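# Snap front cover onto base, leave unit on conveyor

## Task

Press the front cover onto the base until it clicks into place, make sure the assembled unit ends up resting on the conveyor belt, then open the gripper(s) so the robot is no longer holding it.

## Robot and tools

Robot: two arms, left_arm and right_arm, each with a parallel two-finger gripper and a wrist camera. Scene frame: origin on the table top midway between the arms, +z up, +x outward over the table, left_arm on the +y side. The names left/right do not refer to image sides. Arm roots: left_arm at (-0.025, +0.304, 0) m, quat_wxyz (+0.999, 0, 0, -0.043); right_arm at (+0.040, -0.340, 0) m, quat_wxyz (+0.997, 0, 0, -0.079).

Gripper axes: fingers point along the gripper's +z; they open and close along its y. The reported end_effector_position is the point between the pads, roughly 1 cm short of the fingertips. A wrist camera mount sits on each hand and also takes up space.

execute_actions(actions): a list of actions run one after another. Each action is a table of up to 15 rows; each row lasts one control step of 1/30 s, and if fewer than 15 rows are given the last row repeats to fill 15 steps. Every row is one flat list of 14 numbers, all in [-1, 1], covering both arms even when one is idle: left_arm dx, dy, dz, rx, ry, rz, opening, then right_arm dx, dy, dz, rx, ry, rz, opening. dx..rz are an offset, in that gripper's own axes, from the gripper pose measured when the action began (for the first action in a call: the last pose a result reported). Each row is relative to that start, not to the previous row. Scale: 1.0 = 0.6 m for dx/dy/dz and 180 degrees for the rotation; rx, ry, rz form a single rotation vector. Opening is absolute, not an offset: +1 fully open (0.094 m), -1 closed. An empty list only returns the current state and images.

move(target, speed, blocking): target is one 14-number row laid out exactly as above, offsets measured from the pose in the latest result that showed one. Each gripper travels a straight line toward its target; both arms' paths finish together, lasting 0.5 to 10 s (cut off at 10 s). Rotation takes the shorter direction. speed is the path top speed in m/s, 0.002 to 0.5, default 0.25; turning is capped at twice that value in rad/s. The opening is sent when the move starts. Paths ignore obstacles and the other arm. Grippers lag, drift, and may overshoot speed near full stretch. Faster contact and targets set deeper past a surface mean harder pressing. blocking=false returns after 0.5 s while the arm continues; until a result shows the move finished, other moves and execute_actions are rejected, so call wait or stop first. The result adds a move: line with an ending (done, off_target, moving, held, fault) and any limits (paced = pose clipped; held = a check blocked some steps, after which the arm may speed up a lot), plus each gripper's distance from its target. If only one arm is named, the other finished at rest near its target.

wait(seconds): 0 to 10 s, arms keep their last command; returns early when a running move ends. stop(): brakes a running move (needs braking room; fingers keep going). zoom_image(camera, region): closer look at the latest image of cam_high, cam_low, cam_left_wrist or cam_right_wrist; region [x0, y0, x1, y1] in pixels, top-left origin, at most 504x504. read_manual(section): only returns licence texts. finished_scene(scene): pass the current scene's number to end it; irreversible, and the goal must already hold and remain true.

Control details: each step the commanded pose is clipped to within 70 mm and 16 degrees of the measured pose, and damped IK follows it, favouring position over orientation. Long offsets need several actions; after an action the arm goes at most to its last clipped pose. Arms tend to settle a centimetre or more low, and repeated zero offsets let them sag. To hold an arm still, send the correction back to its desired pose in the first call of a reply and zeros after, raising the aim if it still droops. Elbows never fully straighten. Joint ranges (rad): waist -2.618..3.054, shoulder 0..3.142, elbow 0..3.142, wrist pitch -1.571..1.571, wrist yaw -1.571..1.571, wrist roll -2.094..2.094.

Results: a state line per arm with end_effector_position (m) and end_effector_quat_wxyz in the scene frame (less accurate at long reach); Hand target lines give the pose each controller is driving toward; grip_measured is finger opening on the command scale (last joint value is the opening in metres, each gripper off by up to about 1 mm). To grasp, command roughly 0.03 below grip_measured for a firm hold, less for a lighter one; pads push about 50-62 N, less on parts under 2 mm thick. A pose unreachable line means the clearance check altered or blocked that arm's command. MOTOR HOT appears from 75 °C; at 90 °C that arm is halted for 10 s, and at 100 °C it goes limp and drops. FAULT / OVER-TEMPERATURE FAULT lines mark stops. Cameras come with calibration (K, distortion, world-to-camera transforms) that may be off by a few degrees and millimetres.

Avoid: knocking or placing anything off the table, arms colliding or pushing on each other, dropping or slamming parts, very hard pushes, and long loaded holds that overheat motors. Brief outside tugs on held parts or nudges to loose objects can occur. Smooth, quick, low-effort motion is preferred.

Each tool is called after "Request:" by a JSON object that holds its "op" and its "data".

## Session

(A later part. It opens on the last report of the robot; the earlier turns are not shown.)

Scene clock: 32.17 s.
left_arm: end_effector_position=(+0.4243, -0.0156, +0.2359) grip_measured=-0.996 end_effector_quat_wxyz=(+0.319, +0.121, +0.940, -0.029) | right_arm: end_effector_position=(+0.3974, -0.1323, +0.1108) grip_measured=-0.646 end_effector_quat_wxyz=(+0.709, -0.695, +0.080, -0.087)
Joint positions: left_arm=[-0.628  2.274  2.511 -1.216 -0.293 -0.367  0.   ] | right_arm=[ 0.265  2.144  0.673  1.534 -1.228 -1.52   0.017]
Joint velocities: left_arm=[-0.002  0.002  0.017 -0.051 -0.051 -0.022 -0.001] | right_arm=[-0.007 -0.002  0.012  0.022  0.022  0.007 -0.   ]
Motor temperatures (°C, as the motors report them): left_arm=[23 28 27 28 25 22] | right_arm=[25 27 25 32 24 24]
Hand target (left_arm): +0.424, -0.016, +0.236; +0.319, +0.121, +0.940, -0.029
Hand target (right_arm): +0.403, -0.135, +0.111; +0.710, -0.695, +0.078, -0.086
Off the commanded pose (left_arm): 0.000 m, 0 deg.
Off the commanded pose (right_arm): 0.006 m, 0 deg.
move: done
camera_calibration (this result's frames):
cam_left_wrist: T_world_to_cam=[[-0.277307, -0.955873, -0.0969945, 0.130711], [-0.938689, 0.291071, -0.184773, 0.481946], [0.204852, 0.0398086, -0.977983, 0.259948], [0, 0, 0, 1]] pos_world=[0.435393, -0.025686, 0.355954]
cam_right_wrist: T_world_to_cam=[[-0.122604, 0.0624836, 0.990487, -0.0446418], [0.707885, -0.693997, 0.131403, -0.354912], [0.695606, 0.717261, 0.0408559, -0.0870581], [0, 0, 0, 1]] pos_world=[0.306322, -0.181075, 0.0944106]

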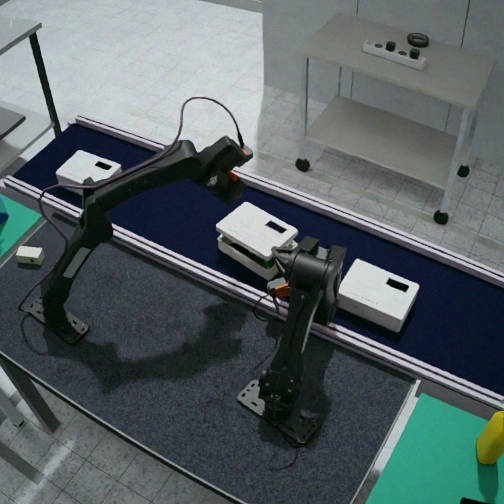

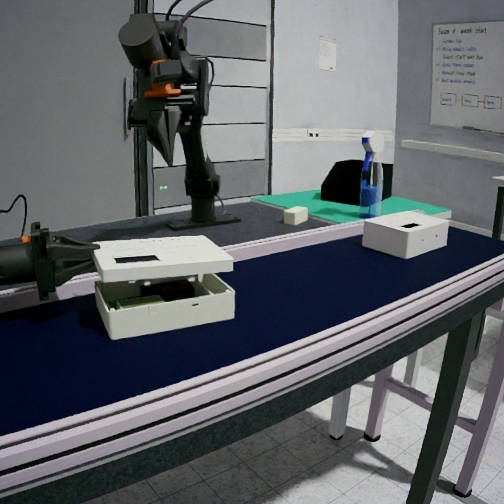

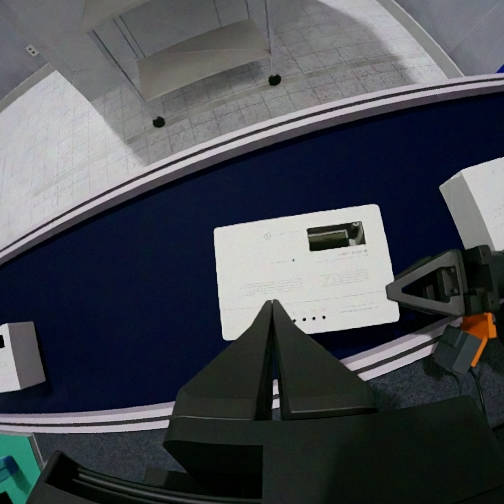

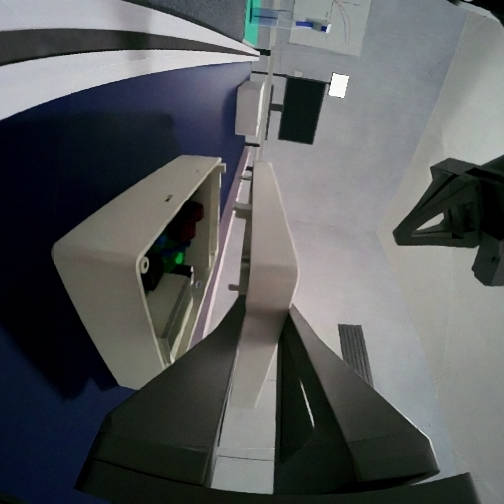

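Request:
{"op": "move", "data": {"target": [0,0,0,0,0,0,-1, 0.015,0.0,0.0155,0,0,0,-0.8], "speed": 0.03}}

Request:
{"op": "move", "data": {"target": [0,0,0,0,0,0,-1, 0.0,0.03,0.0,0,0,0,-0.8], "speed": 0.03}}

Request:
{"op": "zoom_image", "data": {"camera": "cam_low", "region": [40,210,290,350]}}

Request:
{"op": "zoom_image", "data": {"camera": "cam_high", "region": [190,190,330,290]}}

Scene clock: 33.23 s.
left_arm: end_effector_position=(+0.4243, -0.0156, +0.2359) grip_measured=-0.996 end_effector_quat_wxyz=(+0.319, +0.121, +0.940, -0.029) | right_arm: end_effector_position=(+0.4020, -0.1300, +0.1101) grip_measured=-0.646 end_effector_quat_wxyz=(+0.709, -0.696, +0.082, -0.084)
Joint positions: left_arm=[-0.628  2.274  2.511 -1.216 -0.293 -0.367  0.   ] | right_arm=[ 0.27   2.15   0.695  1.51  -1.223 -1.52   0.017]
Joint velocities: left_arm=[-0.002  0.002  0.002  0.022  0.007  0.007 -0.   ] | right_arm=[-0.002  0.012 -0.017 -0.022  0.051  0.022 -0.001]
Motor temperatures (°C, as the motors report them): left_arm=[23 28 27 28 25 22] | right_arm=[25 27 25 32 24 24]
Hand target (left_arm): +0.424, -0.016, +0.236; +0.319, +0.121, +0.940, -0.029
Hand target (right_arm): +0.408, -0.125, +0.111; +0.709, -0.695, +0.080, -0.087
Off the commanded pose (left_arm): 0.000 m, 0 deg.
Off the commanded pose (right_arm): 0.008 m, 0 deg.
move: done
camera_calibration (this result's frames):
cam_left_wrist: T_world_to_cam=[[-0.277307, -0.955873, -0.0969945, 0.130711], [-0.938689, 0.291071, -0.184773, 0.481946], [0.204852, 0.0398086, -0.977983, 0.259948], [0, 0, 0, 1]] pos_world=[0.435393, -0.025686, 0.355954]
cam_right_wrist: T_world_to_cam=[[-0.114383, 0.0630067, 0.991437, -0.0469459], [0.709761, -0.693095, 0.125932, -0.35654], [0.695095, 0.718087, 0.0345584, -0.0908786], [0, 0, 0, 1]] pos_world=[0.310857, -0.178899, 0.0945843]

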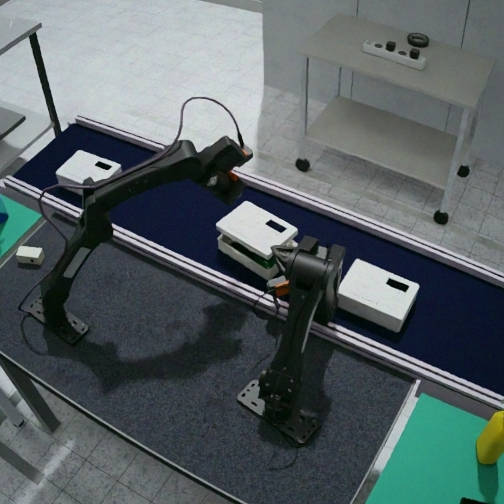

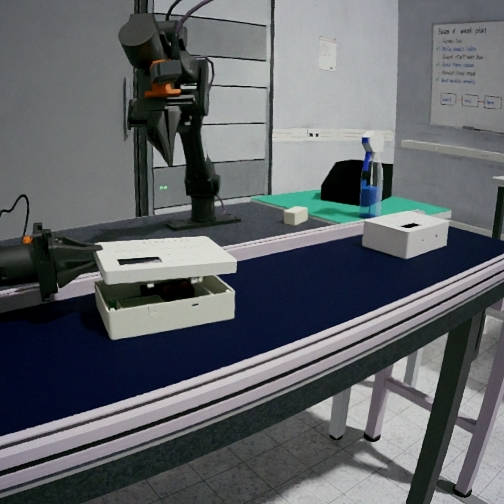

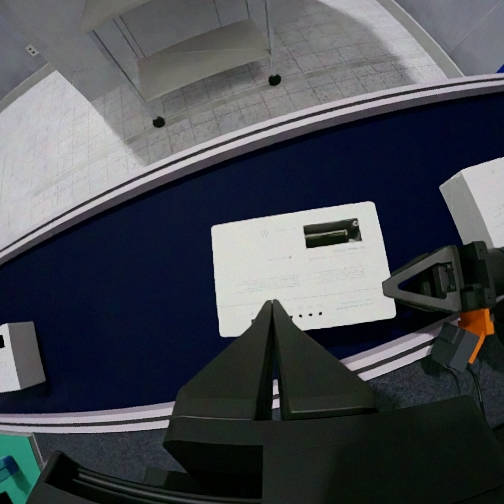

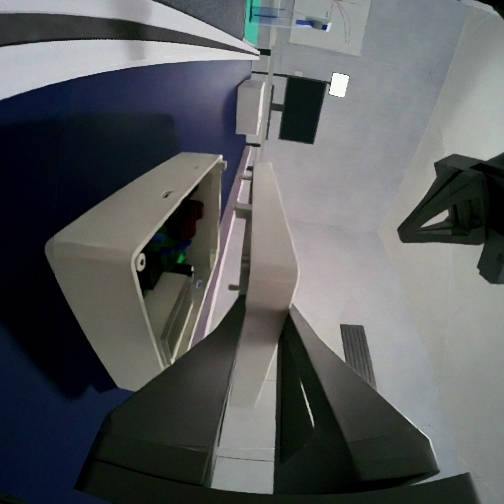

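Scene clock: 34.07 s.
left_arm: end_effector_position=(+0.4243, -0.0156, +0.2359) grip_measured=-0.996 end_effector_quat_wxyz=(+0.319, +0.121, +0.940, -0.029) | right_arm: end_effector_position=(+0.4007, -0.1302, +0.0920) grip_measured=-0.646 end_effector_quat_wxyz=(+0.706, -0.698, +0.089, -0.077)
Joint positions: left_arm=[-0.628  2.274  2.511 -1.216 -0.293 -0.367  0.   ] | right_arm=[ 0.27   2.214  0.695  1.547 -1.223 -1.526  0.017]
Joint velocities: left_arm=[ 0.012  0.007 -0.002 -0.022 -0.037 -0.037  0.   ] | right_arm=[ 0.012 -0.022 -0.007  0.037  0.022 -0.037  0.   ]
Motor temperatures (°C, as the motors report them): left_arm=[23 29 27 28 25 22] | right_arm=[25 27 25 32 24 24]
Hand target (left_arm): +0.424, -0.016, +0.236; +0.319, +0.121, +0.940, -0.029
Hand target (right_arm): +0.402, -0.130, +0.092; +0.707, -0.697, +0.082, -0.084
Off the commanded pose (left_arm): 0.000 m, 0 deg.
Off the commanded pose (right_arm): 0.001 m, 1 deg.
joint sent to its limit (right arm) — the command would take joint 4 (wrist pitch) past its upper limit, so that joint was sent only as far as its limit.
move: done
camera_calibration (this result's frames):
cam_left_wrist: T_world_to_cam=[[-0.277307, -0.955873, -0.0969945, 0.130711], [-0.938689, 0.291071, -0.184773, 0.481946], [0.204852, 0.0398086, -0.977983, 0.259948], [0, 0, 0, 1]] pos_world=[0.435393, -0.025686, 0.355954]
cam_right_wrist: T_world_to_cam=[[-0.0939383, 0.0672438, 0.993305, -0.0369388], [0.712178, -0.692641, 0.114242, -0.353265], [0.695685, 0.718141, 0.0171759, -0.0878686], [0, 0, 0, 1]] pos_world=[0.309247, -0.1791, 0.0785583]

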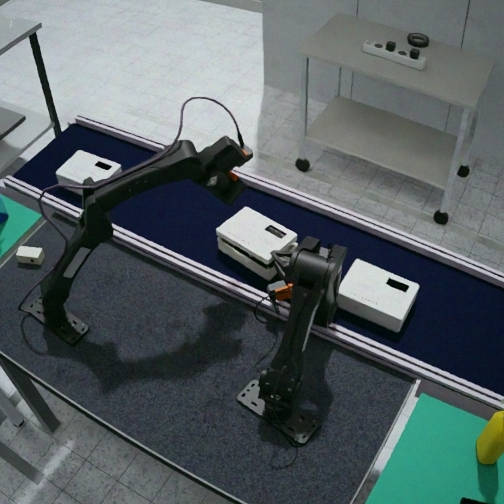

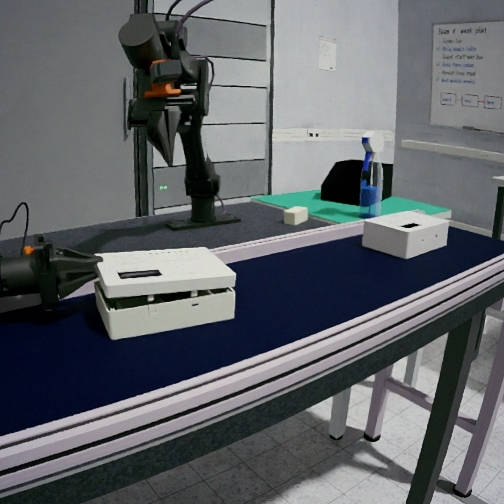

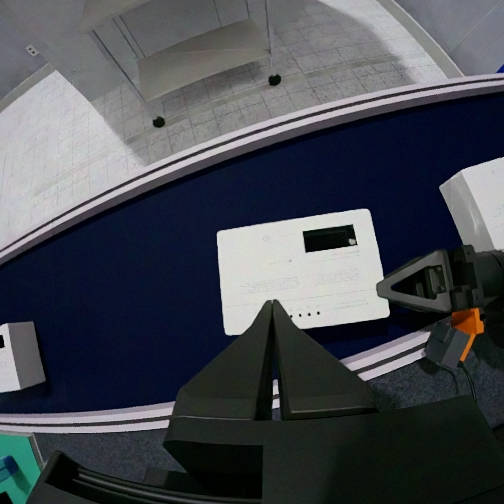

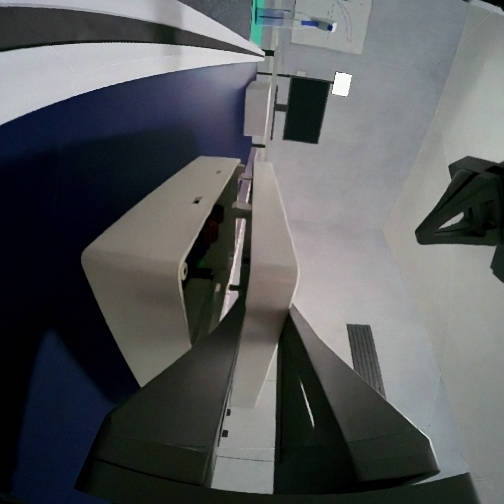

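Region (40, 210, 290, 350) of cam_low's 504x504 image, scaled by 2.016, with more detail than that image has; it fills the top 282 rows of this view, and the rest is white.

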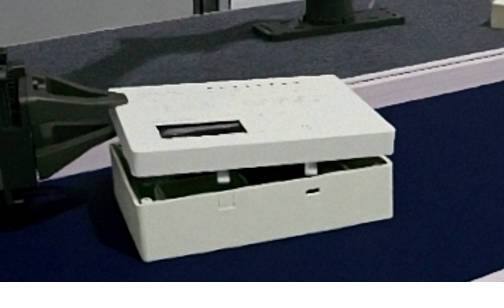

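Region (190, 190, 330, 290) of cam_high's 504x504 image, scaled by 3.600, with more detail than that image has; it fills the top 360 rows of this view, and the rest is white.

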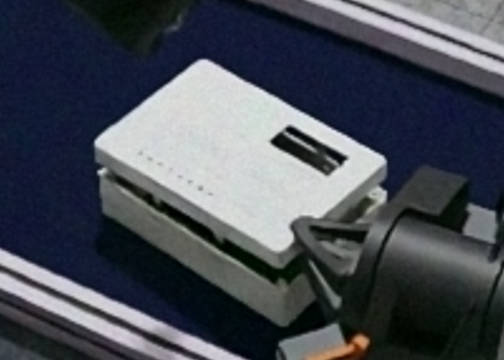

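Request:
{"op": "move", "data": {"target": [0,0,0,0,0,0,-1, 0.013,0.0,0.0,0,0,-0.012,-0.8], "speed": 0.03}}

Request:
{"op": "zoom_image", "data": {"camera": "cam_low", "region": [40,210,290,350]}}

Request:
{"op": "zoom_image", "data": {"camera": "cam_high", "region": [190,190,330,290]}}

Scene clock: 35.13 s.
left_arm: end_effector_position=(+0.4243, -0.0156, +0.2359) grip_measured=-0.996 end_effector_quat_wxyz=(+0.319, +0.121, +0.940, -0.029) | right_arm: end_effector_position=(+0.4007, -0.1301, +0.0914) grip_measured=-0.646 end_effector_quat_wxyz=(+0.705, -0.700, +0.081, -0.086)
Joint positions: left_arm=[-0.628  2.274  2.511 -1.216 -0.293 -0.367  0.   ] | right_arm=[ 0.27   2.214  0.695  1.542 -1.223 -1.556  0.017]
Joint velocities: left_arm=[-0.007 -0.012 -0.022  0.022 -0.007 -0.007  0.   ] | right_arm=[ 0.002  0.002 -0.002  0.022 -0.037 -0.037 -0.   ]
Motor temperatures (°C, as the motors report them): left_arm=[23 29 27 28 25 22] | right_arm=[25 27 25 32 24 24]
Hand target (left_arm): +0.424, -0.016, +0.236; +0.319, +0.121, +0.940, -0.029
Hand target (right_arm): +0.408, -0.132, +0.092; +0.705, -0.699, +0.076, -0.091
Off the commanded pose (left_arm): 0.000 m, 0 deg.
Off the commanded pose (right_arm): 0.008 m, 1 deg.
move: done
camera_calibration (this result's frames):
cam_left_wrist: T_world_to_cam=[[-0.277307, -0.955873, -0.0969945, 0.130711], [-0.938689, 0.291071, -0.184773, 0.481946], [0.204852, 0.0398086, -0.977983, 0.259948], [0, 0, 0, 1]] pos_world=[0.435393, -0.025686, 0.355954]
cam_right_wrist: T_world_to_cam=[[-0.117725, 0.0747139, 0.990232, -0.0255071], [0.708989, -0.691885, 0.136493, -0.353858], [0.695324, 0.718132, 0.028481, -0.0887591], [0, 0, 0, 1]] pos_world=[0.309595, -0.179182, 0.0760848]

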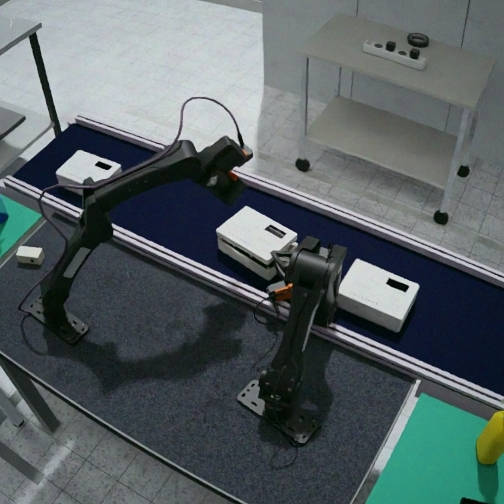

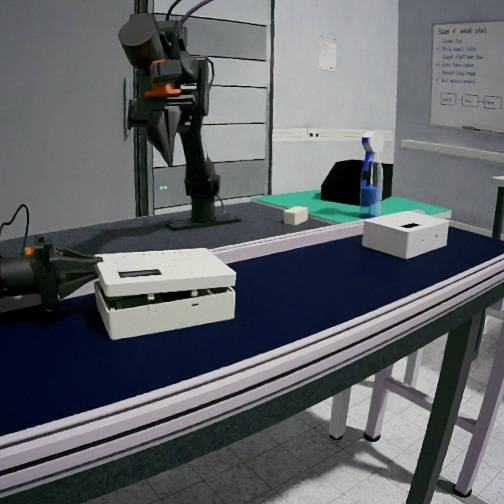

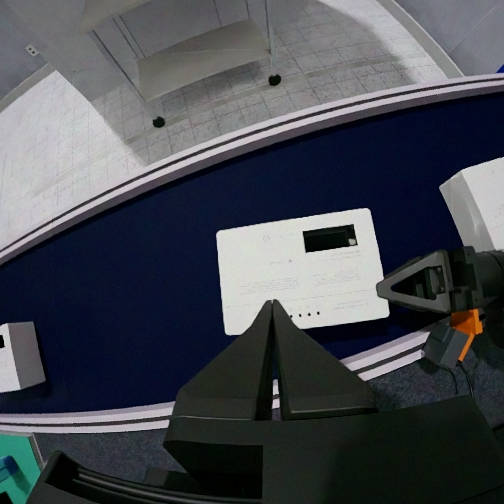

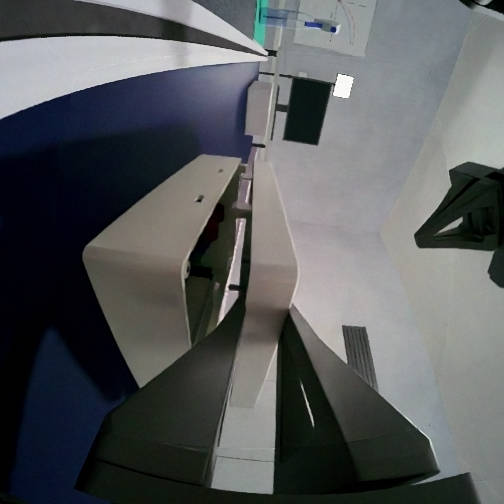

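Region (40, 210, 290, 350) of cam_low's 504x504 image, scaled by 2.016, with more detail than that image has; it fills the top 282 rows of this view, and the rest is white.

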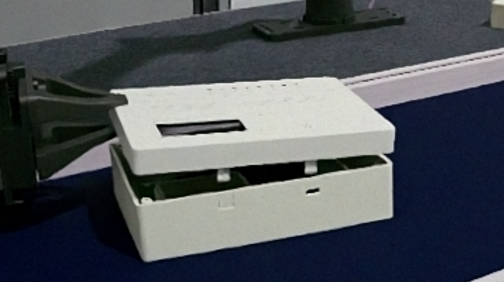

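Region (190, 190, 330, 290) of cam_high's 504x504 image, scaled by 3.600, with more detail than that image has; it fills the top 360 rows of this view, and the rest is white.

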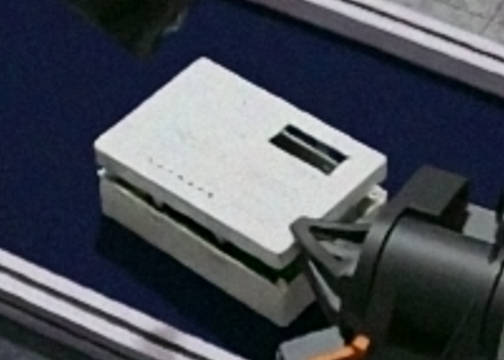

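Request:
{"op": "move", "data": {"target": [0,0,0,0,0,0,-1, 0.0175,0.0,0.006,0,0,-0.004,-0.8], "speed": 0.03}}

Request:
{"op": "zoom_image", "data": {"camera": "cam_low", "region": [40,210,290,350]}}

Request:
{"op": "zoom_image", "data": {"camera": "cam_high", "region": [190,190,330,290]}}

Scene clock: 36.03 s.
left_arm: end_effector_position=(+0.4243, -0.0156, +0.2359) grip_measured=-0.996 end_effector_quat_wxyz=(+0.319, +0.121, +0.940, -0.029) | right_arm: end_effector_position=(+0.4053, -0.1296, +0.0932) grip_measured=-0.646 end_effector_quat_wxyz=(+0.705, -0.700, +0.077, -0.089)
Joint positions: left_arm=[-0.628  2.274  2.511 -1.216 -0.293 -0.367  0.   ] | right_arm=[ 0.27   2.214  0.714  1.526 -1.224 -1.562  0.017]
Joint velocities: left_arm=[ 0.007  0.007  0.007 -0.051 -0.022  0.051  0.   ] | right_arm=[-0.002  0.002  0.002  0.007  0.081  0.022  0.001]
Motor temperatures (°C, as the motors report them): left_arm=[23 29 27 28 25 22] | right_arm=[25 27 25 32 24 24]
Hand target (left_arm): +0.424, -0.016, +0.236; +0.319, +0.121, +0.940, -0.029
Hand target (right_arm): +0.412, -0.129, +0.091; +0.704, -0.700, +0.076, -0.090
Off the commanded pose (left_arm): 0.000 m, 0 deg.
Off the commanded pose (right_arm): 0.007 m, 0 deg.
move: done
camera_calibration (this result's frames):
cam_left_wrist: T_world_to_cam=[[-0.277307, -0.955873, -0.0969945, 0.130711], [-0.938689, 0.291071, -0.184773, 0.481946], [0.204852, 0.0398086, -0.977983, 0.259948], [0, 0, 0, 1]] pos_world=[0.435393, -0.025686, 0.355954]
cam_right_wrist: T_world_to_cam=[[-0.127359, 0.0759345, 0.988946, -0.0226625], [0.707849, -0.691477, 0.144253, -0.357197], [0.694787, 0.718397, 0.0343156, -0.092674], [0, 0, 0, 1]] pos_world=[0.314344, -0.178696, 0.0771188]

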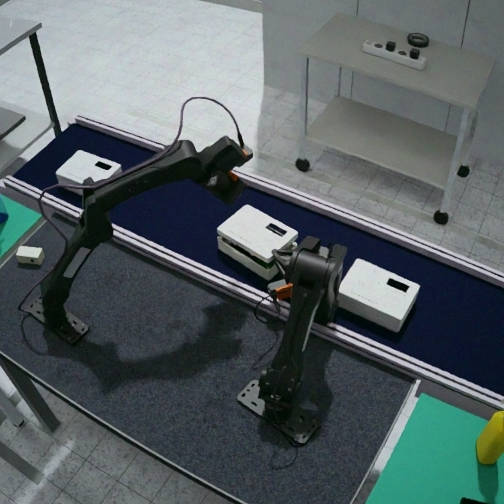

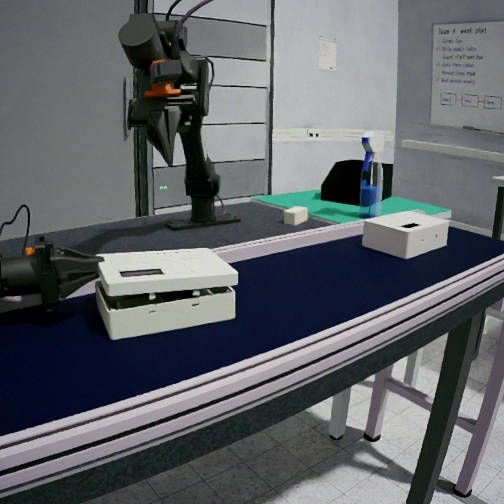

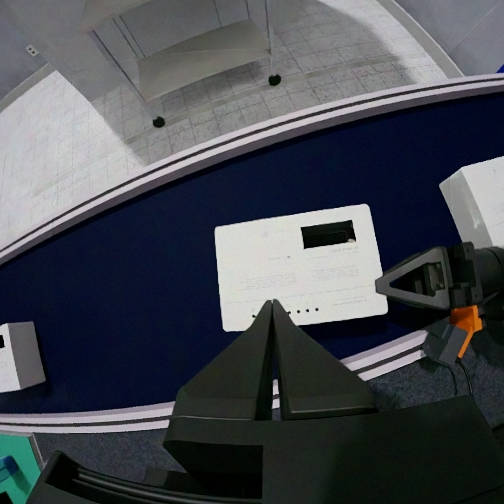

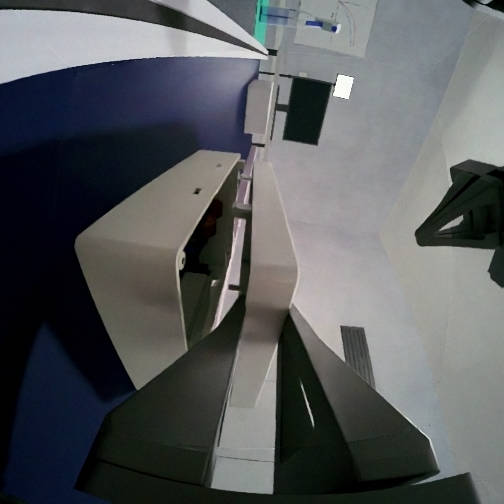

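Region (40, 210, 290, 350) of cam_low's 504x504 image, scaled by 2.016, with more detail than that image has; it fills the top 282 rows of this view, and the rest is white.

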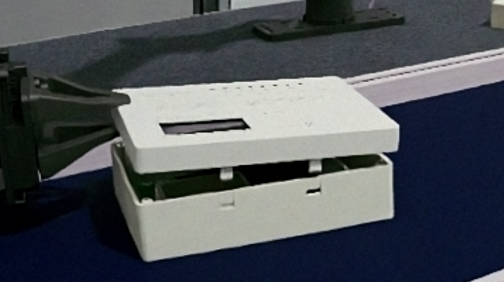

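Region (190, 190, 330, 290) of cam_high's 504x504 image, scaled by 3.600, with more detail than that image has; it fills the top 360 rows of this view, and the rest is white.

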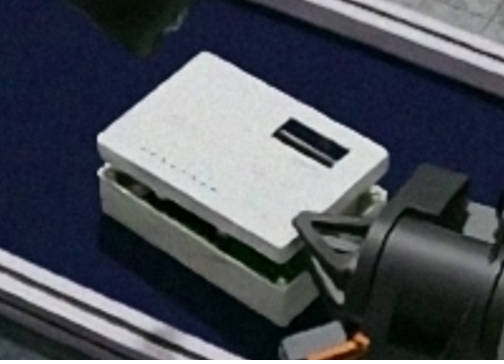

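Request:
{"op": "move", "data": {"target": [0,0,0,0,0,0,-1, 0.0,0.012,0.0,0,-0.008,0,-0.8], "speed": 0.02}}

Request:
{"op": "zoom_image", "data": {"camera": "cam_low", "region": [40,210,290,350]}}

Request:
{"op": "zoom_image", "data": {"camera": "cam_high", "region": [190,190,330,290]}}

Scene clock: 37.10 s.
left_arm: end_effector_position=(+0.4243, -0.0156, +0.2359) grip_measured=-0.996 end_effector_quat_wxyz=(+0.319, +0.121, +0.940, -0.029) | right_arm: end_effector_position=(+0.4038, -0.1295, +0.0899) grip_measured=-0.646 end_effector_quat_wxyz=(+0.705, -0.699, +0.073, -0.090)
Joint positions: left_arm=[-0.628  2.274  2.511 -1.216 -0.293 -0.367  0.   ] | right_arm=[ 0.27   2.231  0.714  1.55  -1.229 -1.563  0.017]
Joint velocities: left_arm=[-0.007  0.007 -0.012 -0.066  0.051 -0.007 -0.001] | right_arm=[-0.002  0.002 -0.007 -0.022 -0.037  0.007  0.   ]
Motor temperatures (°C, as the motors report them): left_arm=[23 29 27 28 25 22] | right_arm=[25 27 25 32 24 24]
Hand target (left_arm): +0.424, -0.016, +0.236; +0.319, +0.121, +0.940, -0.029
Hand target (right_arm): +0.405, -0.130, +0.086; +0.706, -0.701, +0.068, -0.081
Off the commanded pose (left_arm): 0.000 m, 0 deg.
Off the commanded pose (right_arm): 0.004 m, 1 deg.
move: done
camera_calibration (this result's frames):
cam_left_wrist: T_world_to_cam=[[-0.277307, -0.955873, -0.0969945, 0.130711], [-0.938689, 0.291071, -0.184773, 0.481946], [0.204852, 0.0398086, -0.977983, 0.259948], [0, 0, 0, 1]] pos_world=[0.435393, -0.025686, 0.355954]
cam_right_wrist: T_world_to_cam=[[-0.134142, 0.0748074, 0.988135, -0.0168769], [0.710583, -0.687757, 0.14853, -0.356559], [0.690708, 0.722076, 0.0391, -0.0899452], [0, 0, 0, 1]] pos_world=[0.313227, -0.179016, 0.0731534]

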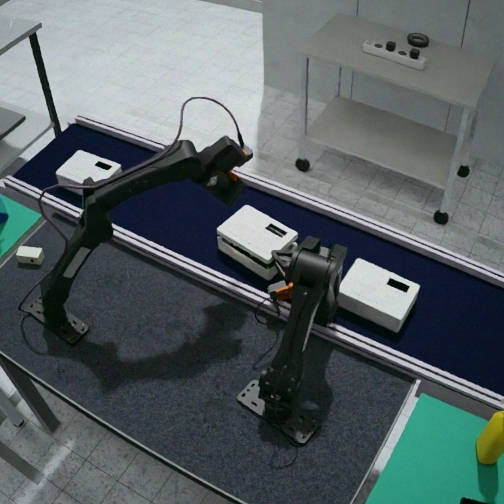

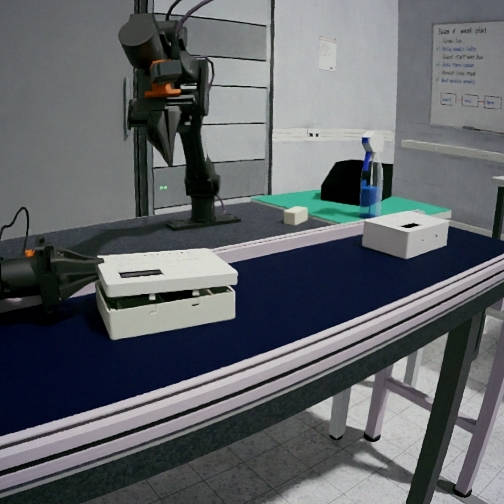

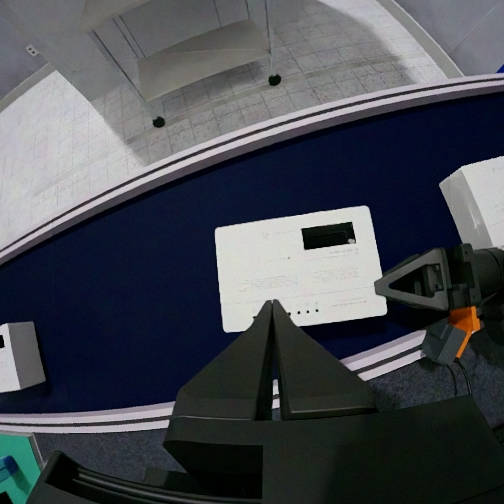

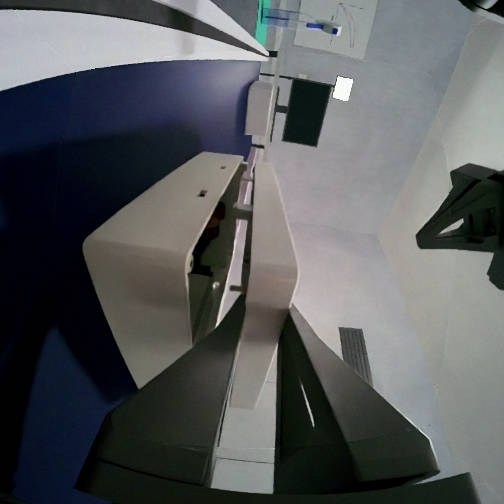

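Region (40, 210, 290, 350) of cam_low's 504x504 image, scaled by 2.016, with more detail than that image has; it fills the top 282 rows of this view, and the rest is white.

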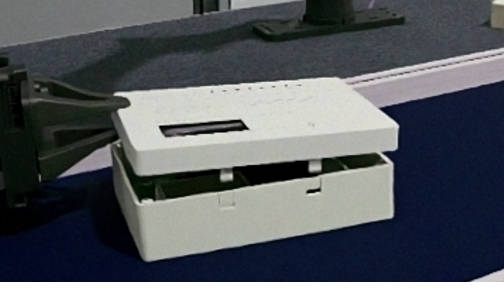

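Region (190, 190, 330, 290) of cam_high's 504x504 image, scaled by 3.600, with more detail than that image has; it fills the top 360 rows of this view, and the rest is white.

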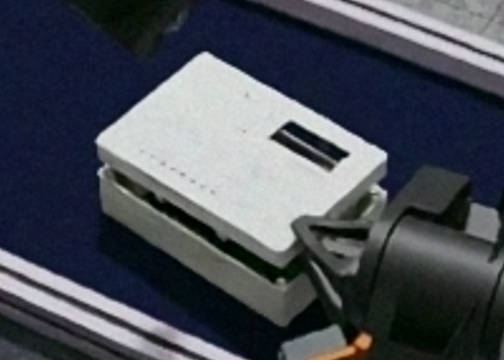

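Looks aligned. Lower further.

Request:
{"op": "move", "data": {"target": [0,0,0,0,0,0,-1, 0.0,0.014,0.0,0,0,0,-0.8], "speed": 0.02}}

Request:
{"op": "zoom_image", "data": {"camera": "cam_low", "region": [40,210,290,350]}}

Request:
{"op": "zoom_image", "data": {"camera": "cam_high", "region": [190,190,330,290]}}

Scene clock: 37.97 s.
left_arm: end_effector_position=(+0.4243, -0.0156, +0.2359) grip_measured=-0.996 end_effector_quat_wxyz=(+0.319, +0.121, +0.940, -0.029) | right_arm: end_effector_position=(+0.4034, -0.1295, +0.0884) grip_measured=-0.646 end_effector_quat_wxyz=(+0.706, -0.699, +0.067, -0.095)
Joint positions: left_arm=[-0.628  2.274  2.511 -1.216 -0.293 -0.367  0.   ] | right_arm=[ 0.27   2.243  0.714  1.571 -1.229 -1.57   0.017]
Joint velocities: left_arm=[-0.002 -0.012  0.012  0.022 -0.037  0.007 -0.   ] | right_arm=[ 0.002  0.007 -0.032 -0.051  0.022  0.007 -0.001]
Motor temperatures (°C, as the motors report them): left_arm=[23 29 27 28 25 22] | right_arm=[25 27 25 32 24 24]
Hand target (left_arm): +0.424, -0.016, +0.236; +0.319, +0.121, +0.940, -0.029
Hand target (right_arm): +0.404, -0.129, +0.081; +0.704, -0.701, +0.073, -0.089
Off the commanded pose (left_arm): 0.000 m, 0 deg.
Off the commanded pose (right_arm): 0.007 m, 1 deg.
joint sent to its limit (right arm) — the command would take joint 4 (wrist pitch) past its upper limit, so that joint was sent only as far as its limit.
move: done
camera_calibration (this result's frames):
cam_left_wrist: T_world_to_cam=[[-0.277307, -0.955873, -0.0969945, 0.130711], [-0.938689, 0.291071, -0.184773, 0.481946], [0.204852, 0.0398086, -0.977983, 0.259948], [0, 0, 0, 1]] pos_world=[0.435393, -0.025686, 0.355954]
cam_right_wrist: T_world_to_cam=[[-0.150454, 0.0754052, 0.985737, -0.0086322], [0.707965, -0.687729, 0.160666, -0.356082], [0.690036, 0.72204, 0.0500871, -0.0902589], [0, 0, 0, 1]] pos_world=[0.313077, -0.179067, 0.0702402]

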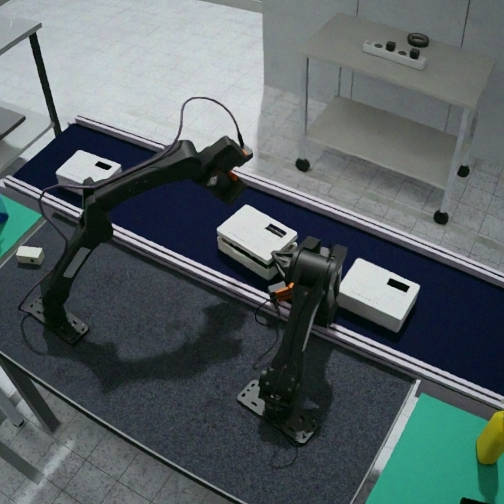

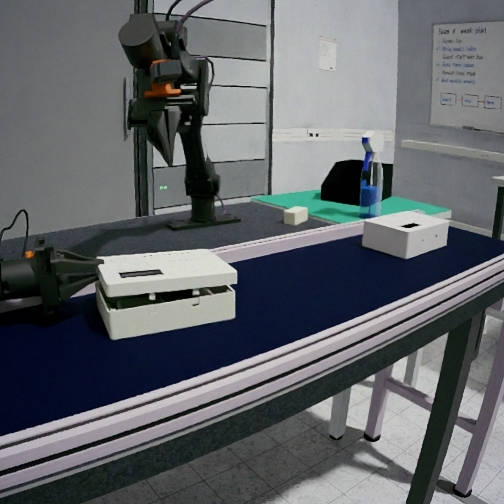

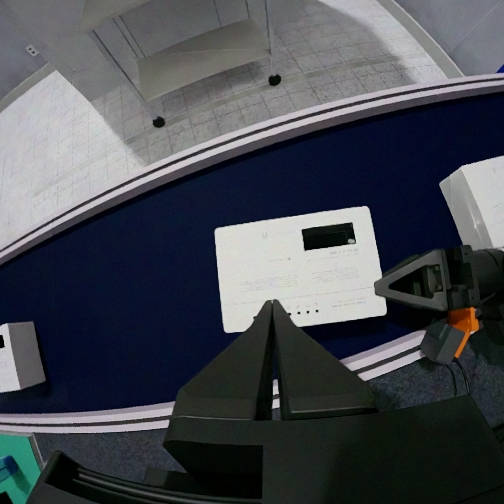

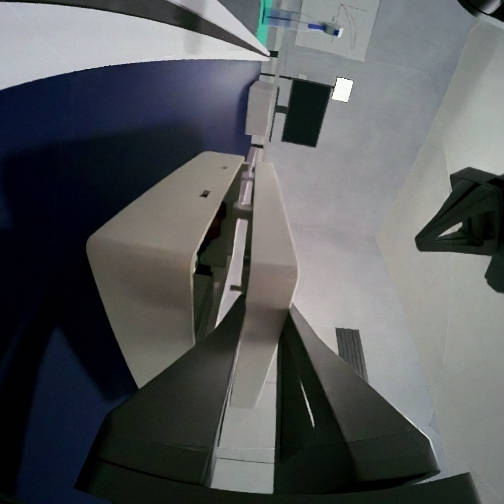

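Region (40, 210, 290, 350) of cam_low's 504x504 image, scaled by 2.016, with more detail than that image has; it fills the top 282 rows of this view, and the rest is white.

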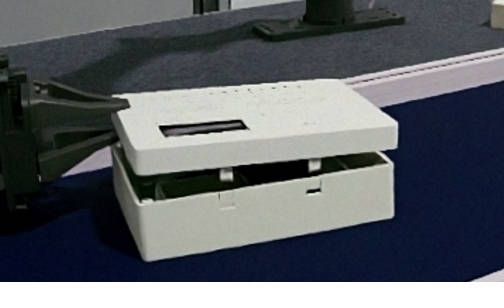

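Region (190, 190, 330, 290) of cam_high's 504x504 image, scaled by 3.600, with more detail than that image has; it fills the top 360 rows of this view, and the rest is white.

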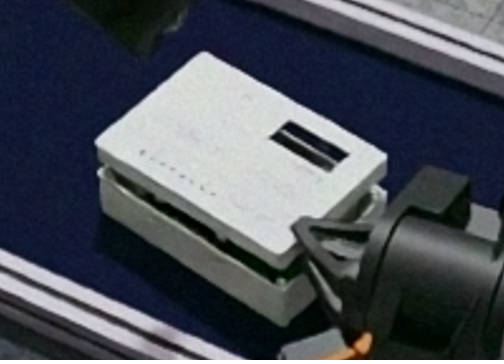

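Request:
{"op": "execute_actions", "data": {"actions": [[[0,0,0,0,0,0,-1, 0,0.008,0,0,0,0,-0.52]]]}}

Request:
{"op": "move", "data": {"target": [0,0,0,0,0,0,-1, 0.0,0.0,-0.06,0,0,0,-0.52], "speed": 0.04}}

Request:
{"op": "zoom_image", "data": {"camera": "cam_low", "region": [40,210,290,350]}}

Request:
{"op": "zoom_image", "data": {"camera": "cam_high", "region": [190,190,330,290]}}

Scene clock: 38.73 s.
left_arm: end_effector_position=(+0.4243, -0.0156, +0.2359) grip_measured=-0.996 end_effector_quat_wxyz=(+0.319, +0.121, +0.940, -0.029) | right_arm: end_effector_position=(+0.4034, -0.1295, +0.0884) grip_measured=-0.522 end_effector_quat_wxyz=(+0.705, -0.699, +0.063, -0.099)
Joint positions: left_arm=[-0.628  2.274  2.511 -1.216 -0.293 -0.367  0.   ] | right_arm=[ 0.27   2.243  0.714  1.571 -1.229 -1.582  0.022]
Joint velocities: left_arm=[-0.022  0.002  0.022  0.037 -0.007 -0.007  0.001] | right_arm=[ 0.002 -0.012  0.012  0.022 -0.007  0.037  0.001]
Motor temperatures (°C, as the motors report them): left_arm=[23 29 27 28 25 22] | right_arm=[25 27 25 32 24 24]
Hand target (left_arm): +0.424, -0.016, +0.236; +0.319, +0.121, +0.940, -0.029
Hand target (right_arm): +0.404, -0.129, +0.084; +0.704, -0.701, +0.067, -0.095
Off the commanded pose (left_arm): 0.000 m, 0 deg.
Off the commanded pose (right_arm): 0.005 m, 1 deg.
joint sent to its limit (right arm) — the command would take joint 4 (wrist pitch) past its upper limit, so that joint was sent only as far as its limit.
camera_calibration (this result's frames):
cam_left_wrist: T_world_to_cam=[[-0.277307, -0.955873, -0.0969945, 0.130711], [-0.938689, 0.291071, -0.184773, 0.481946], [0.204852, 0.0398086, -0.977983, 0.259948], [0, 0, 0, 1]] pos_world=[0.435393, -0.025686, 0.355954]
cam_right_wrist: T_world_to_cam=[[-0.161414, 0.0779989, 0.9838, -0.00370388], [0.706011, -0.687411, 0.170337, -0.356108], [0.689561, 0.722068, 0.0558894, -0.090577], [0, 0, 0, 1]] pos_world=[0.313276, -0.179101, 0.0693644]

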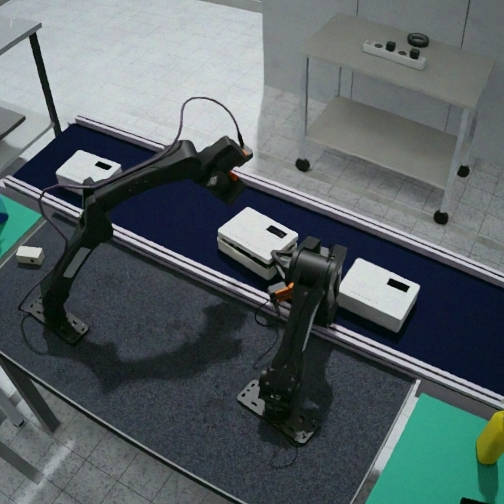

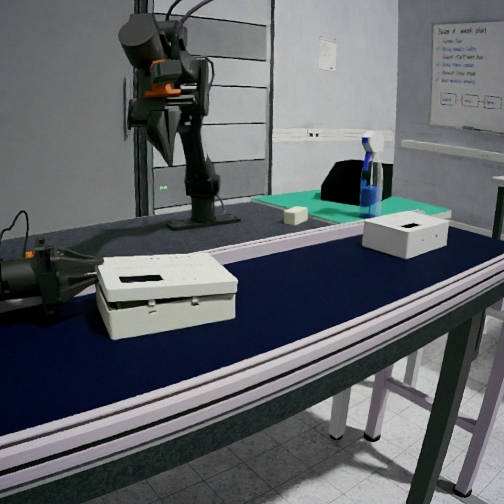

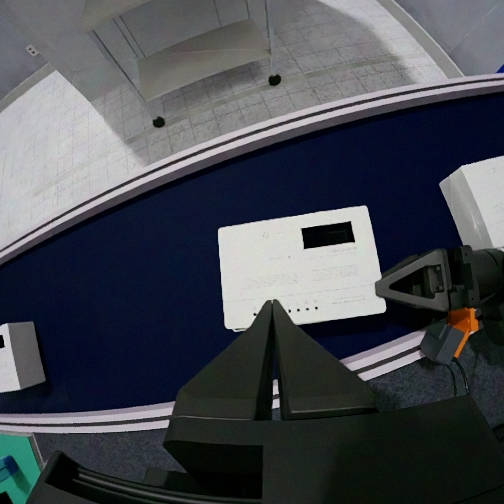

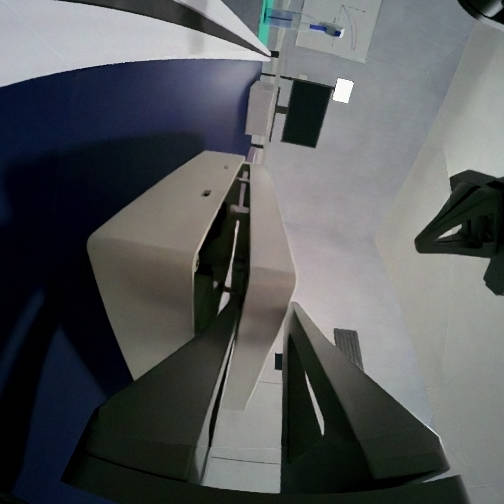

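Scene clock: 39.93 s.
left_arm: end_effector_position=(+0.4243, -0.0156, +0.2359) grip_measured=-0.996 end_effector_quat_wxyz=(+0.319, +0.121, +0.940, -0.029) | right_arm: end_effector_position=(+0.4003, -0.1605, +0.0838) grip_measured=-0.522 end_effector_quat_wxyz=(+0.702, -0.702, +0.064, -0.099)
Joint positions: left_arm=[-0.628  2.274  2.511 -1.216 -0.293 -0.367  0.   ] | right_arm=[ 0.175  2.243  0.692  1.571 -1.325 -1.601  0.022]
Joint velocities: left_arm=[-0.007 -0.007  0.012 -0.007  0.037  0.022 -0.   ] | right_arm=[ 0.012 -0.007 -0.007  0.051 -0.022  0.051  0.001]
Motor temperatures (°C, as the motors report them): left_arm=[23 29 27 28 25 22] | right_arm=[25 28 25 32 24 24]
Hand target (left_arm): +0.424, -0.016, +0.236; +0.319, +0.121, +0.940, -0.029
Hand target (right_arm): +0.396, -0.165, +0.088; +0.702, -0.703, +0.063, -0.099
Off the commanded pose (left_arm): 0.000 m, 0 deg.
Off the commanded pose (right_arm): 0.008 m, 1 deg.
joint sent to its limit (right arm) — the command would take joint 4 (wrist pitch) past its upper limit, so that joint was sent only as far as its limit.
move: done
camera_calibration (this result's frames):
cam_left_wrist: T_world_to_cam=[[-0.277307, -0.955873, -0.0969945, 0.130711], [-0.938689, 0.291071, -0.184773, 0.481946], [0.204852, 0.0398086, -0.977983, 0.259948], [0, 0, 0, 1]] pos_world=[0.435393, -0.025686, 0.355954]
cam_right_wrist: T_world_to_cam=[[-0.158891, 0.0866632, 0.983485, 0.00316572], [0.706295, -0.686057, 0.174563, -0.374659], [0.689855, 0.722368, 0.0477987, -0.0651785], [0, 0, 0, 1]] pos_world=[0.310087, -0.210229, 0.0654037]

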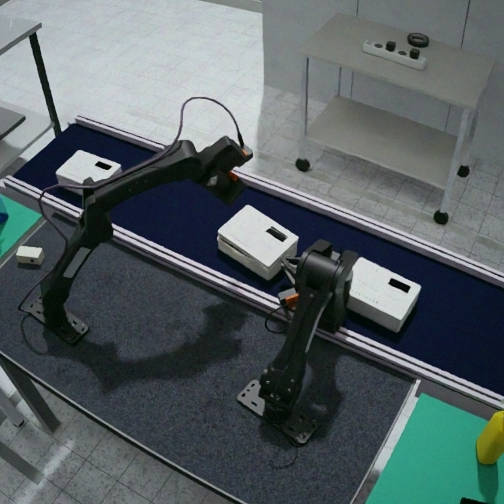

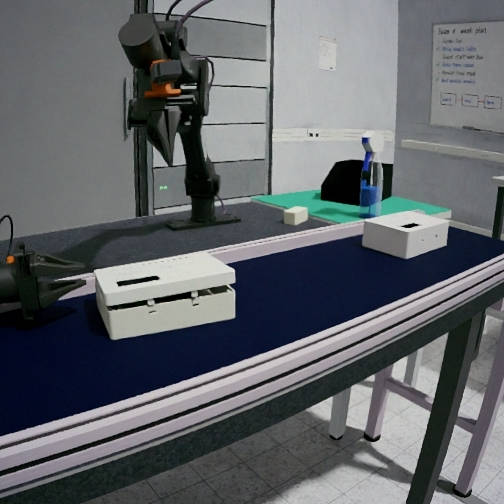

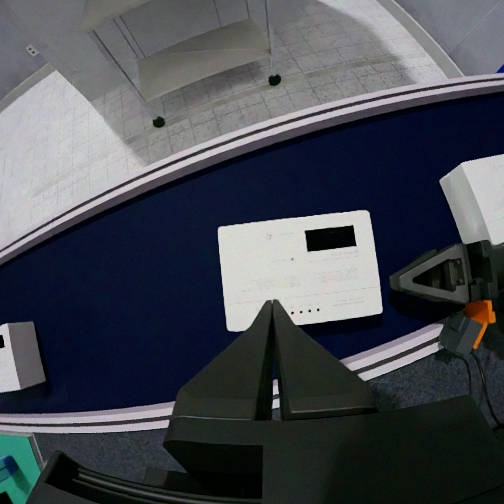

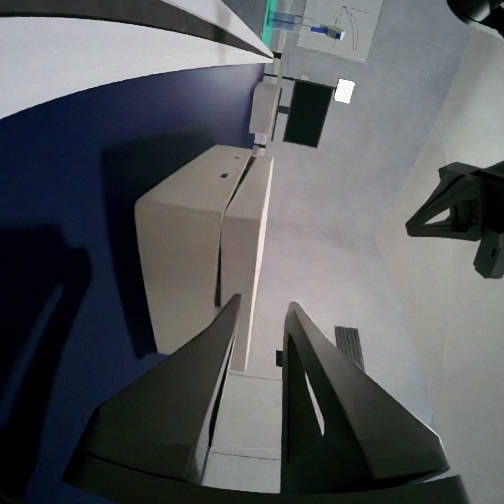

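Region (40, 210, 290, 350) of cam_low's 504x504 image, scaled by 2.016, with more detail than that image has; it fills the top 282 rows of this view, and the rest is white.

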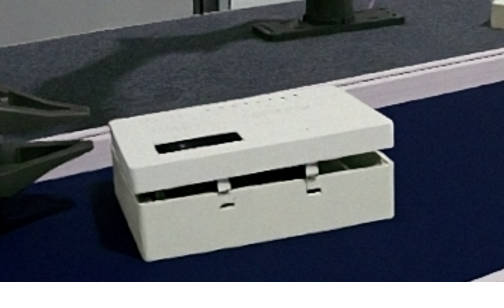

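Region (190, 190, 330, 290) of cam_high's 504x504 image, scaled by 3.600, with more detail than that image has; it fills the top 360 rows of this view, and the rest is white.

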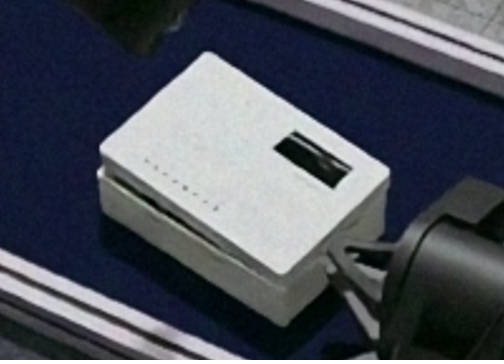

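Request:
{"op": "zoom_image", "data": {"camera": "cam_low", "region": [130,275,240,325]}}

Region (130, 275, 240, 325) of cam_low's 504x504 image, scaled by 4.582, with more detail than that image has; it fills the top 229 rows of this view, and the rest is white.

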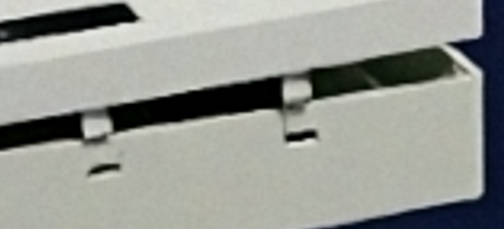

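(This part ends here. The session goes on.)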